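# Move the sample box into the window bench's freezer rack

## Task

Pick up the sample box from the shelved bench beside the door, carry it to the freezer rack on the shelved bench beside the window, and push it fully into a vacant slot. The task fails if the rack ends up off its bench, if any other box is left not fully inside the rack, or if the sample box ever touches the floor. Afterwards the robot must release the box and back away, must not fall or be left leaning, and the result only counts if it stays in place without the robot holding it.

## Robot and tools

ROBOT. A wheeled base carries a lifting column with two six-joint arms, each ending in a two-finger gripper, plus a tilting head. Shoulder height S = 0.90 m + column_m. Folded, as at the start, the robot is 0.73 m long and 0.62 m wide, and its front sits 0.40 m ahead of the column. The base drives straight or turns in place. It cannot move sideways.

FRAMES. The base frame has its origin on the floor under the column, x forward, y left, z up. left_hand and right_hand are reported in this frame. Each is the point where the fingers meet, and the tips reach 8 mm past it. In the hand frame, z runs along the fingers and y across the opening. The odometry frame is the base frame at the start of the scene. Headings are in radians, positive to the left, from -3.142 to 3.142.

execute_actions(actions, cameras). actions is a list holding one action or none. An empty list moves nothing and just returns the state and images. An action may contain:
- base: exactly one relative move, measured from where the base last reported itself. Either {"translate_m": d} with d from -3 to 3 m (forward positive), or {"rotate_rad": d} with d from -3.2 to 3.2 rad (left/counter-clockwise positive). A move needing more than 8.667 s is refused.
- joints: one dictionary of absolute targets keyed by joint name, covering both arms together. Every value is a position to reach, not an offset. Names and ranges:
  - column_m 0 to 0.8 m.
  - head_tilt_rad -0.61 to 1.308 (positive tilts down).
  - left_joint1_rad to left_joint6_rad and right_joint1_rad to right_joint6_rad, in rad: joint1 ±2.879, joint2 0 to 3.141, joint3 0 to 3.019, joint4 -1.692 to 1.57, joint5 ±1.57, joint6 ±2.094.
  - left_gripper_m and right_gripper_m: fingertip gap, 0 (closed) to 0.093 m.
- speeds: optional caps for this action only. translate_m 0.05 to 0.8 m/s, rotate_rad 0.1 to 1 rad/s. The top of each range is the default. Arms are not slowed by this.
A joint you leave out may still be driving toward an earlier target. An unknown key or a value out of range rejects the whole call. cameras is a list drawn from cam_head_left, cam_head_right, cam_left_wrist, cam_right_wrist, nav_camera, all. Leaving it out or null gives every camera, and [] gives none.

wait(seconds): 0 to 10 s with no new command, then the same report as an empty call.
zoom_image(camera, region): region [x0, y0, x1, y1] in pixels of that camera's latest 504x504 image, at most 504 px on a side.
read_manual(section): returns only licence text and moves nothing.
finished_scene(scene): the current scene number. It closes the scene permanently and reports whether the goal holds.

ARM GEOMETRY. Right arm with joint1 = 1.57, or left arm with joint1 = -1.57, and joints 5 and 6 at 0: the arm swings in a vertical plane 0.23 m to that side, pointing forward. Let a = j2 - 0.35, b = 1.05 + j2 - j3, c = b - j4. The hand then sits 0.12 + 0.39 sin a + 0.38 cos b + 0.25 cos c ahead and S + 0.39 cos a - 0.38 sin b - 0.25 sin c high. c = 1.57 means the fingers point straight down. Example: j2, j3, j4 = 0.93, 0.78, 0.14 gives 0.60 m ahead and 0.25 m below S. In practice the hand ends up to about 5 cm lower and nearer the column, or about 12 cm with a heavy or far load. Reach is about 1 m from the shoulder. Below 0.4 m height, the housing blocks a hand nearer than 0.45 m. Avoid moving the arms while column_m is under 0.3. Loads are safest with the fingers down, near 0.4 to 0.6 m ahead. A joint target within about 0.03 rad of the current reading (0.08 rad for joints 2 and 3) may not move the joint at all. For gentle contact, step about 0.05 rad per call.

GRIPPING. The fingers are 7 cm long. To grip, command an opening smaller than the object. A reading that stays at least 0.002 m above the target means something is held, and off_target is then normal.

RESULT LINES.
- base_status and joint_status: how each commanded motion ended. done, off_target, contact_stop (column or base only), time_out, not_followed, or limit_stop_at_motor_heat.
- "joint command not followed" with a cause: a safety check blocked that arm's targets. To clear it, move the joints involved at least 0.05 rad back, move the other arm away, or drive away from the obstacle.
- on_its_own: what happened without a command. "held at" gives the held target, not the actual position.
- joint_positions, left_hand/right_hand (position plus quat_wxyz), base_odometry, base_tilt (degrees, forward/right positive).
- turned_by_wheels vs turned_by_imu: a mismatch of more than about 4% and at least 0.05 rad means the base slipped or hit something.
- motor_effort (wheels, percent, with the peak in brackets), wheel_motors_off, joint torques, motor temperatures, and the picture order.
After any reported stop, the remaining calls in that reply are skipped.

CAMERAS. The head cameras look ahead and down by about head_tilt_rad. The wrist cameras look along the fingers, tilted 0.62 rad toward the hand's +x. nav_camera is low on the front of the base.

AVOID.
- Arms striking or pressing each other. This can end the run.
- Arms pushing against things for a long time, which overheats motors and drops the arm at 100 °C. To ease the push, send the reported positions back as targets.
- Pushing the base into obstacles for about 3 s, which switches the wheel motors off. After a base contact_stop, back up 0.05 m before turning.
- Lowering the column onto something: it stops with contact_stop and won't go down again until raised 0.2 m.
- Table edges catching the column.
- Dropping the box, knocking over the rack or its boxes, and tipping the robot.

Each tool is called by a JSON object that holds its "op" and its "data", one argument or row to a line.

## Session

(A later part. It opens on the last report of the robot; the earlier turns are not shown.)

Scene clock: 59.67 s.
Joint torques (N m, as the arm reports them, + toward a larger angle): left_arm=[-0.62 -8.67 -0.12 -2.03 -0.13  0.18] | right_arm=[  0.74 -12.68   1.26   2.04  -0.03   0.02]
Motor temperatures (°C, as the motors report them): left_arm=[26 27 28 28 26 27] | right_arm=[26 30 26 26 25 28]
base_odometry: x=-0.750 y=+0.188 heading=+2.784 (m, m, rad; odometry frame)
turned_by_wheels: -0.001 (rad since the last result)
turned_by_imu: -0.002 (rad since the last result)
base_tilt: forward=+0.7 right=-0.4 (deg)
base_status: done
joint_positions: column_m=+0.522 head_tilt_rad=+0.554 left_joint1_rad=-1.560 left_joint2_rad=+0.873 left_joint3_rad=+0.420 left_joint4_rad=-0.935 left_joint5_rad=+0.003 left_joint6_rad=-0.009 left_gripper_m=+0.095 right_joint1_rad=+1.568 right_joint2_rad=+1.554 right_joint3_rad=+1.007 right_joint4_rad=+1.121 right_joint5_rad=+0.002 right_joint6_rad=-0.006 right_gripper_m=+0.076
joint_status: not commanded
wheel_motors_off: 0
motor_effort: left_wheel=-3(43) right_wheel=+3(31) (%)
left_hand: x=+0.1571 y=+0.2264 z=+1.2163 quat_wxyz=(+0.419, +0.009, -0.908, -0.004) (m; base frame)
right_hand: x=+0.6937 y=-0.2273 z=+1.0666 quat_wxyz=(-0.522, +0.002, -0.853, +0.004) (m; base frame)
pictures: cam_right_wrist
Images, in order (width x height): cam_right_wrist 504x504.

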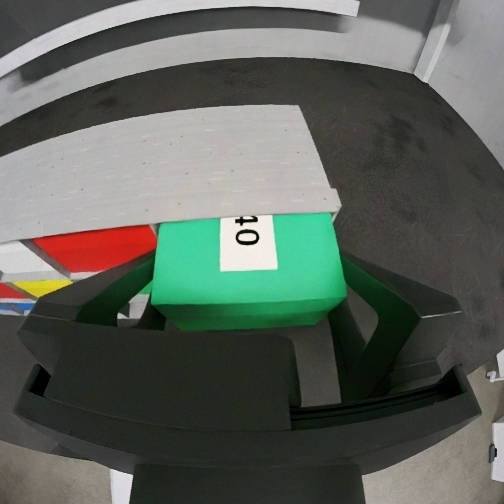

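{"op": "execute_actions", "data": {
  "actions": [
    {"joints": {"right_gripper_m": 0.09}}
  ],
  "cameras": []
}}

{"op": "execute_actions", "data": {
  "actions": [
    {"base": {"translate_m": -0.045}, "speeds": {"translate_m": 0.1}}
  ],
  "cameras": ["cam_right_wrist"]
}}

Scene clock: 60.67 s.
Joint torques (N m, as the arm reports them, + toward a larger angle): left_arm=[-0.51 -9.02 -0.15 -1.94 -0.14  0.17] | right_arm=[  1.17 -13.05   1.4    2.04  -0.21   0.02]
Motor temperatures (°C, as the motors report them): left_arm=[26 27 28 28 26 27] | right_arm=[26 30 26 26 25 28]
base_odometry: x=-0.750 y=+0.188 heading=+2.784 (m, m, rad; odometry frame)
turned_by_wheels: +0.000 (rad since the last result)
turned_by_imu: +0.000 (rad since the last result)
base_tilt: forward=+0.7 right=-0.3 (deg)
base_status: not commanded
joint_positions: column_m=+0.522 head_tilt_rad=+0.554 left_joint1_rad=-1.560 left_joint2_rad=+0.873 left_joint3_rad=+0.420 left_joint4_rad=-0.935 left_joint5_rad=+0.003 left_joint6_rad=-0.009 left_gripper_m=+0.095 right_joint1_rad=+1.560 right_joint2_rad=+1.554 right_joint3_rad=+1.007 right_joint4_rad=+1.121 right_joint5_rad=+0.007 right_joint6_rad=-0.006 right_gripper_m=+0.090
joint_status: all done
wheel_motors_off: 0
motor_effort: left_wheel=-3(3) right_wheel=+8(7) (%)
left_hand: x=+0.1571 y=+0.2264 z=+1.2163 quat_wxyz=(+0.419, +0.009, -0.908, -0.004) (m; base frame)
right_hand: x=+0.6937 y=-0.2331 z=+1.0667 quat_wxyz=(-0.522, +0.001, -0.853, +0.010) (m; base frame)
pictures: none
No camera images: the call's "cameras" was empty. Leave "cameras" out to get every camera's image.

Scene clock: 61.87 s.
Joint torques (N m, as the arm reports them, + toward a larger angle): left_arm=[-0.5  -8.87 -0.15 -1.96 -0.14  0.17] | right_arm=[  1.53 -12.85   1.43   2.07  -0.12   0.02]
Motor temperatures (°C, as the motors report them): left_arm=[26 27 28 28 26 27] | right_arm=[26 30 26 26 25 28]
base_odometry: x=-0.707 y=+0.172 heading=+2.787 (m, m, rad; odometry frame)
turned_by_wheels: +0.002 (rad since the last result)
turned_by_imu: +0.002 (rad since the last result)
base_tilt: forward=+0.7 right=-0.3 (deg)
base_status: done
joint_positions: column_m=+0.522 head_tilt_rad=+0.554 left_joint1_rad=-1.560 left_joint2_rad=+0.873 left_joint3_rad=+0.420 left_joint4_rad=-0.935 left_joint5_rad=+0.003 left_joint6_rad=-0.009 left_gripper_m=+0.095 right_joint1_rad=+1.562 right_joint2_rad=+1.554 right_joint3_rad=+1.009 right_joint4_rad=+1.121 right_joint5_rad=+0.005 right_joint6_rad=-0.006 right_gripper_m=+0.090
joint_status: not commanded
wheel_motors_off: 0
motor_effort: left_wheel=+2(58) right_wheel=-3(30) (%)
left_hand: x=+0.1574 y=+0.2264 z=+1.2163 quat_wxyz=(+0.419, +0.009, -0.908, -0.004) (m; base frame)
right_hand: x=+0.6942 y=-0.2320 z=+1.0669 quat_wxyz=(-0.522, +0.002, -0.853, +0.008) (m; base frame)
pictures: cam_right_wrist
Images, in order (width x height): cam_right_wrist 504x504.

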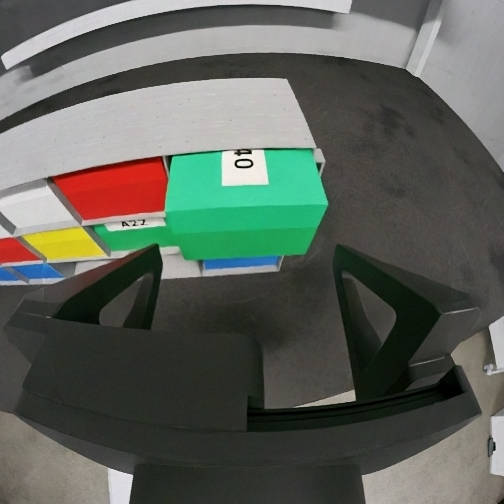

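{"op": "execute_actions", "data": {
  "actions": [
    {"joints": {"right_gripper_m": 0.025, "column_m": 0.514}}
  ],
  "cameras": []
}}

{"op": "execute_actions", "data": {
  "actions": [
    {"base": {"translate_m": 0.056}, "speeds": {"translate_m": 0.05}}
  ],
  "cameras": ["cam_right_wrist"]
}}

Scene clock: 63.03 s.
Joint torques (N m, as the arm reports them, + toward a larger angle): left_arm=[-0.44 -9.03 -0.06 -2.04 -0.14  0.17] | right_arm=[  1.1  -13.68   1.35   2.05  -0.11   0.02]
Motor temperatures (°C, as the motors report them): left_arm=[26 27 28 28 26 27] | right_arm=[26 30 26 26 25 28]
base_odometry: x=-0.707 y=+0.172 heading=+2.787 (m, m, rad; odometry frame)
turned_by_wheels: +0.000 (rad since the last result)
turned_by_imu: +0.000 (rad since the last result)
base_tilt: forward=+0.6 right=-0.3 (deg)
base_status: not commanded
joint_positions: column_m=+0.514 head_tilt_rad=+0.554 left_joint1_rad=-1.560 left_joint2_rad=+0.873 left_joint3_rad=+0.420 left_joint4_rad=-0.935 left_joint5_rad=+0.003 left_joint6_rad=-0.009 left_gripper_m=+0.095 right_joint1_rad=+1.562 right_joint2_rad=+1.554 right_joint3_rad=+1.009 right_joint4_rad=+1.121 right_joint5_rad=+0.005 right_joint6_rad=-0.006 right_gripper_m=+0.025
joint_status: all done
wheel_motors_off: 0
motor_effort: left_wheel=+4(3) right_wheel=-1(7) (%)
left_hand: x=+0.1574 y=+0.2264 z=+1.2083 quat_wxyz=(+0.419, +0.009, -0.908, -0.004) (m; base frame)
right_hand: x=+0.6942 y=-0.2320 z=+1.0590 quat_wxyz=(-0.522, +0.002, -0.853, +0.008) (m; base frame)
pictures: none
No camera images: the call's "cameras" was empty. Leave "cameras" out to get every camera's image.

Scene clock: 64.90 s.
Joint torques (N m, as the arm reports them, + toward a larger angle): left_arm=[-0.46 -8.6  -0.08 -1.97 -0.12  0.17] | right_arm=[  0.96 -12.96   1.45   2.04  -0.08   0.02]
Motor temperatures (°C, as the motors report them): left_arm=[26 27 28 28 26 27] | right_arm=[26 30 26 26 25 28]
base_odometry: x=-0.760 y=+0.192 heading=+2.785 (m, m, rad; odometry frame)
turned_by_wheels: -0.002 (rad since the last result)
turned_by_imu: -0.002 (rad since the last result)
base_tilt: forward=+0.7 right=-0.4 (deg)
base_status: done
joint_positions: column_m=+0.514 head_tilt_rad=+0.554 left_joint1_rad=-1.560 left_joint2_rad=+0.873 left_joint3_rad=+0.420 left_joint4_rad=-0.935 left_joint5_rad=+0.003 left_joint6_rad=-0.009 left_gripper_m=+0.095 right_joint1_rad=+1.562 right_joint2_rad=+1.554 right_joint3_rad=+1.007 right_joint4_rad=+1.121 right_joint5_rad=+0.004 right_joint6_rad=-0.006 right_gripper_m=+0.025
joint_status: not commanded
wheel_motors_off: 0
motor_effort: left_wheel=-2(50) right_wheel=+4(27) (%)
left_hand: x=+0.1571 y=+0.2264 z=+1.2084 quat_wxyz=(+0.419, +0.009, -0.908, -0.004) (m; base frame)
right_hand: x=+0.6933 y=-0.2315 z=+1.0586 quat_wxyz=(-0.521, +0.002, -0.853, +0.008) (m; base frame)
pictures: cam_right_wrist
Images, in order (width x height): cam_right_wrist 504x504.

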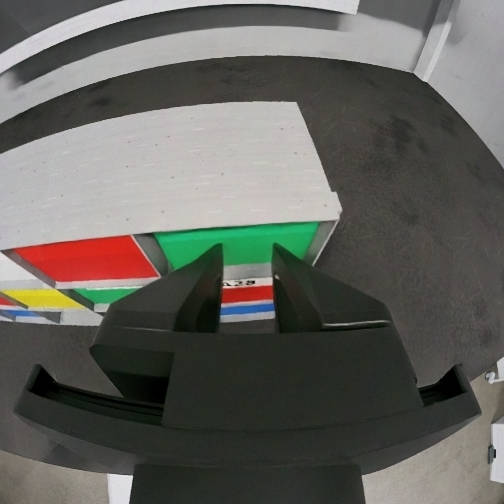

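{"op": "execute_actions", "data": {
  "actions": [
    {"base": {"translate_m": -0.3}}
  ],
  "cameras": ["cam_right_wrist", "cam_head_left"]
}}

{"op": "zoom_image", "data": {
  "camera": "cam_right_wrist",
  "region": [0, 0, 300, 180]
}}

{"op": "zoom_image", "data": {
  "camera": "cam_head_left",
  "region": [140, 120, 350, 240]
}}

Scene clock: 67.43 s.
Joint torques (N m, as the arm reports them, + toward a larger angle): left_arm=[-0.7  -8.68  0.06 -1.97 -0.14  0.17] | right_arm=[  0.81 -13.33   1.46   2.05  -0.08   0.02]
Motor temperatures (°C, as the motors report them): left_arm=[26 27 28 28 26 27] | right_arm=[26 30 26 26 25 28]
base_odometry: x=-0.479 y=+0.087 heading=+2.783 (m, m, rad; odometry frame)
turned_by_wheels: -0.002 (rad since the last result)
turned_by_imu: -0.001 (rad since the last result)
base_tilt: forward=+0.7 right=-0.4 (deg)
base_status: done
joint_positions: column_m=+0.514 head_tilt_rad=+0.554 left_joint1_rad=-1.560 left_joint2_rad=+0.873 left_joint3_rad=+0.418 left_joint4_rad=-0.935 left_joint5_rad=+0.003 left_joint6_rad=-0.009 left_gripper_m=+0.095 right_joint1_rad=+1.563 right_joint2_rad=+1.554 right_joint3_rad=+1.006 right_joint4_rad=+1.121 right_joint5_rad=+0.004 right_joint6_rad=-0.006 right_gripper_m=+0.025
joint_status: not commanded
wheel_motors_off: 0
motor_effort: left_wheel=-3(48) right_wheel=+2(80) (%)
left_hand: x=+0.1562 y=+0.2264 z=+1.2087 quat_wxyz=(+0.420, +0.009, -0.908, -0.004) (m; base frame)
right_hand: x=+0.6927 y=-0.2311 z=+1.0583 quat_wxyz=(-0.521, +0.002, -0.854, +0.007) (m; base frame)
pictures: cam_head_left, cam_right_wrist
Images, in order (width x height): cam_head_left 504x504, cam_right_wrist 504x504.

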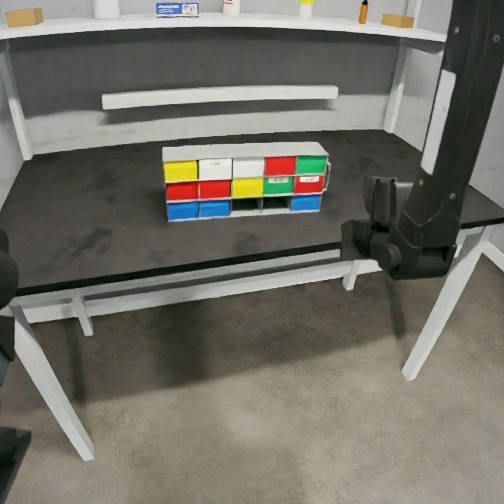

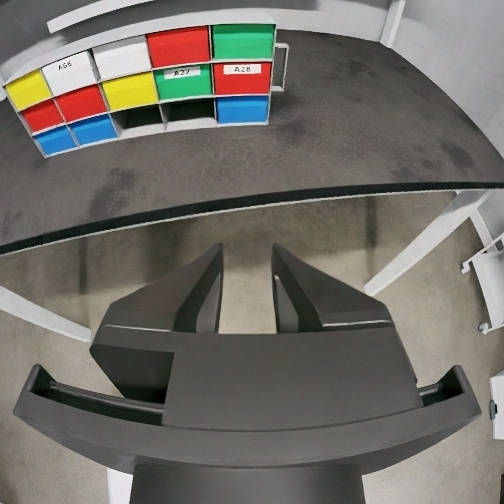

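Region (0, 0, 300, 180) of cam_right_wrist's 504x504 image, scaled by 1.680, with more detail than that image has; it fills the top 302 rows of this view, and the rest is white.

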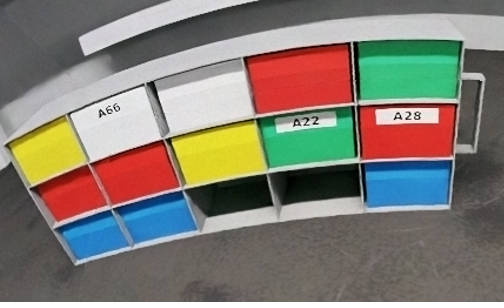

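Region (140, 120, 350, 240) of cam_head_left's 504x504 image, scaled by 2.400, with more detail than that image has; it fills the top 288 rows of this view, and the rest is white.

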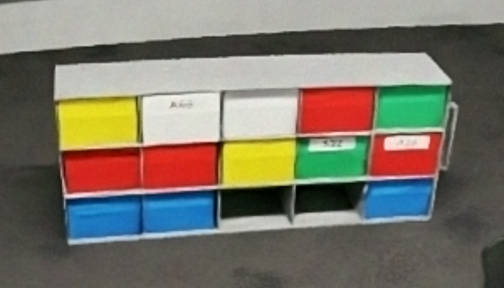

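{"op": "execute_actions", "data": {
  "actions": []
}}

Scene clock: 68.13 s.
Joint torques (N m, as the arm reports them, + toward a larger angle): left_arm=[-0.65 -8.74 -0.09 -2.02 -0.13  0.17] | right_arm=[  1.14 -12.88   1.63   2.04  -0.08   0.02]
Motor temperatures (°C, as the motors report them): left_arm=[26 27 28 28 26 27] | right_arm=[26 30 26 26 25 28]
base_odometry: x=-0.479 y=+0.087 heading=+2.783 (m, m, rad; odometry frame)
turned_by_wheels: +0.000 (rad since the last result)
turned_by_imu: +0.000 (rad since the last result)
base_tilt: forward=+0.7 right=-0.3 (deg)
base_status: done
joint_positions: column_m=+0.514 head_tilt_rad=+0.554 left_joint1_rad=-1.560 left_joint2_rad=+0.873 left_joint3_rad=+0.418 left_joint4_rad=-0.935 left_joint5_rad=+0.003 left_joint6_rad=-0.009 left_gripper_m=+0.095 right_joint1_rad=+1.563 right_joint2_rad=+1.554 right_joint3_rad=+1.006 right_joint4_rad=+1.121 right_joint5_rad=+0.004 right_joint6_rad=-0.006 right_gripper_m=+0.025
joint_status: not commanded
wheel_motors_off: 0
motor_effort: left_wheel=-3(48) right_wheel=+0(80) (%)
left_hand: x=+0.1562 y=+0.2264 z=+1.2087 quat_wxyz=(+0.420, +0.009, -0.908, -0.004) (m; base frame)
right_hand: x=+0.6927 y=-0.2311 z=+1.0583 quat_wxyz=(-0.521, +0.002, -0.854, +0.007) (m; base frame)
pictures: cam_head_left, cam_head_right, cam_left_wrist, cam_right_wrist, nav_camera
Images, in order (width x height): cam_head_left 504x504, cam_head_right 504x504, cam_left_wrist 504x504, cam_right_wrist 504x504, nav_camera 504x504.

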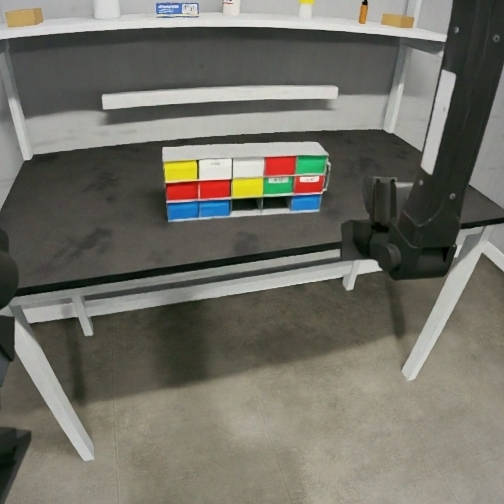

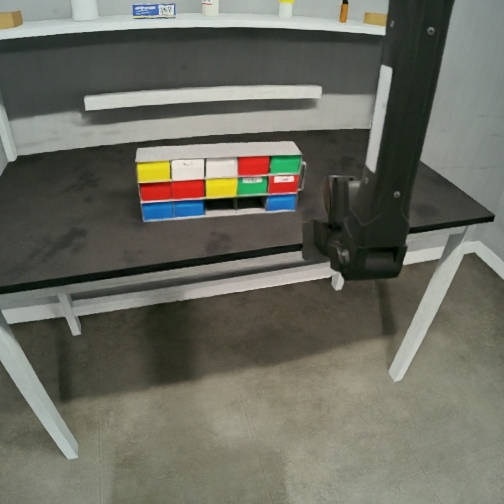

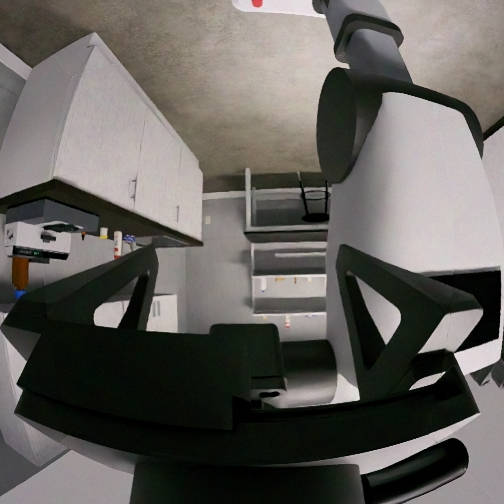

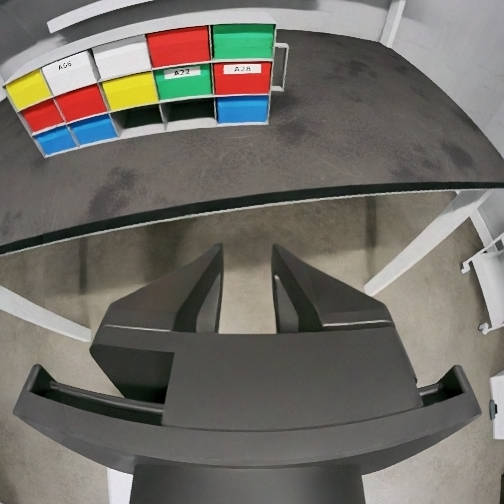

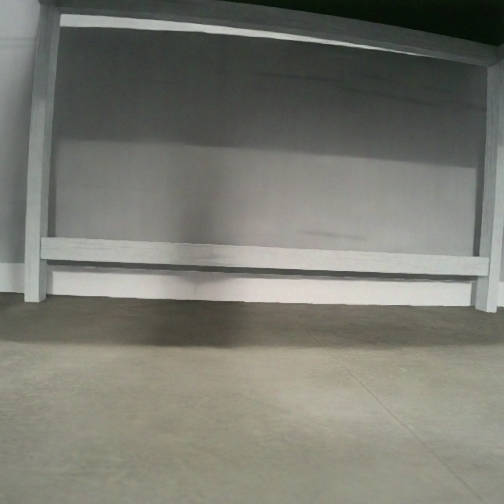

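{"op": "zoom_image", "data": {
  "camera": "cam_right_wrist",
  "region": [0, 10, 300, 170]
}}

{"op": "zoom_image", "data": {
  "camera": "cam_head_left",
  "region": [150, 130, 340, 230]
}}

Region (0, 10, 300, 170) of cam_right_wrist's 504x504 image, scaled by 1.680, with more detail than that image has; it fills the top 269 rows of this view, and the rest is white.

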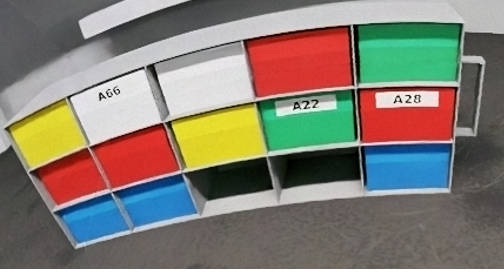

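Region (150, 130, 340, 230) of cam_head_left's 504x504 image, scaled by 2.653, with more detail than that image has; it fills the top 265 rows of this view, and the rest is white.

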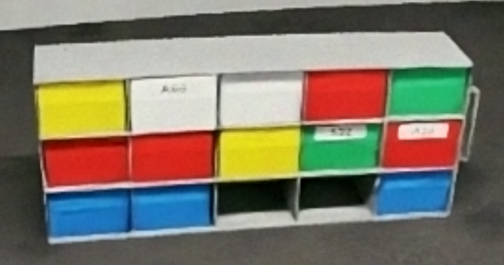

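All boxes sit fully in the rack, and the robot is clear.

{"op": "finished_scene", "data": {
  "scene": 2
}}

The scene is finished: the task was done.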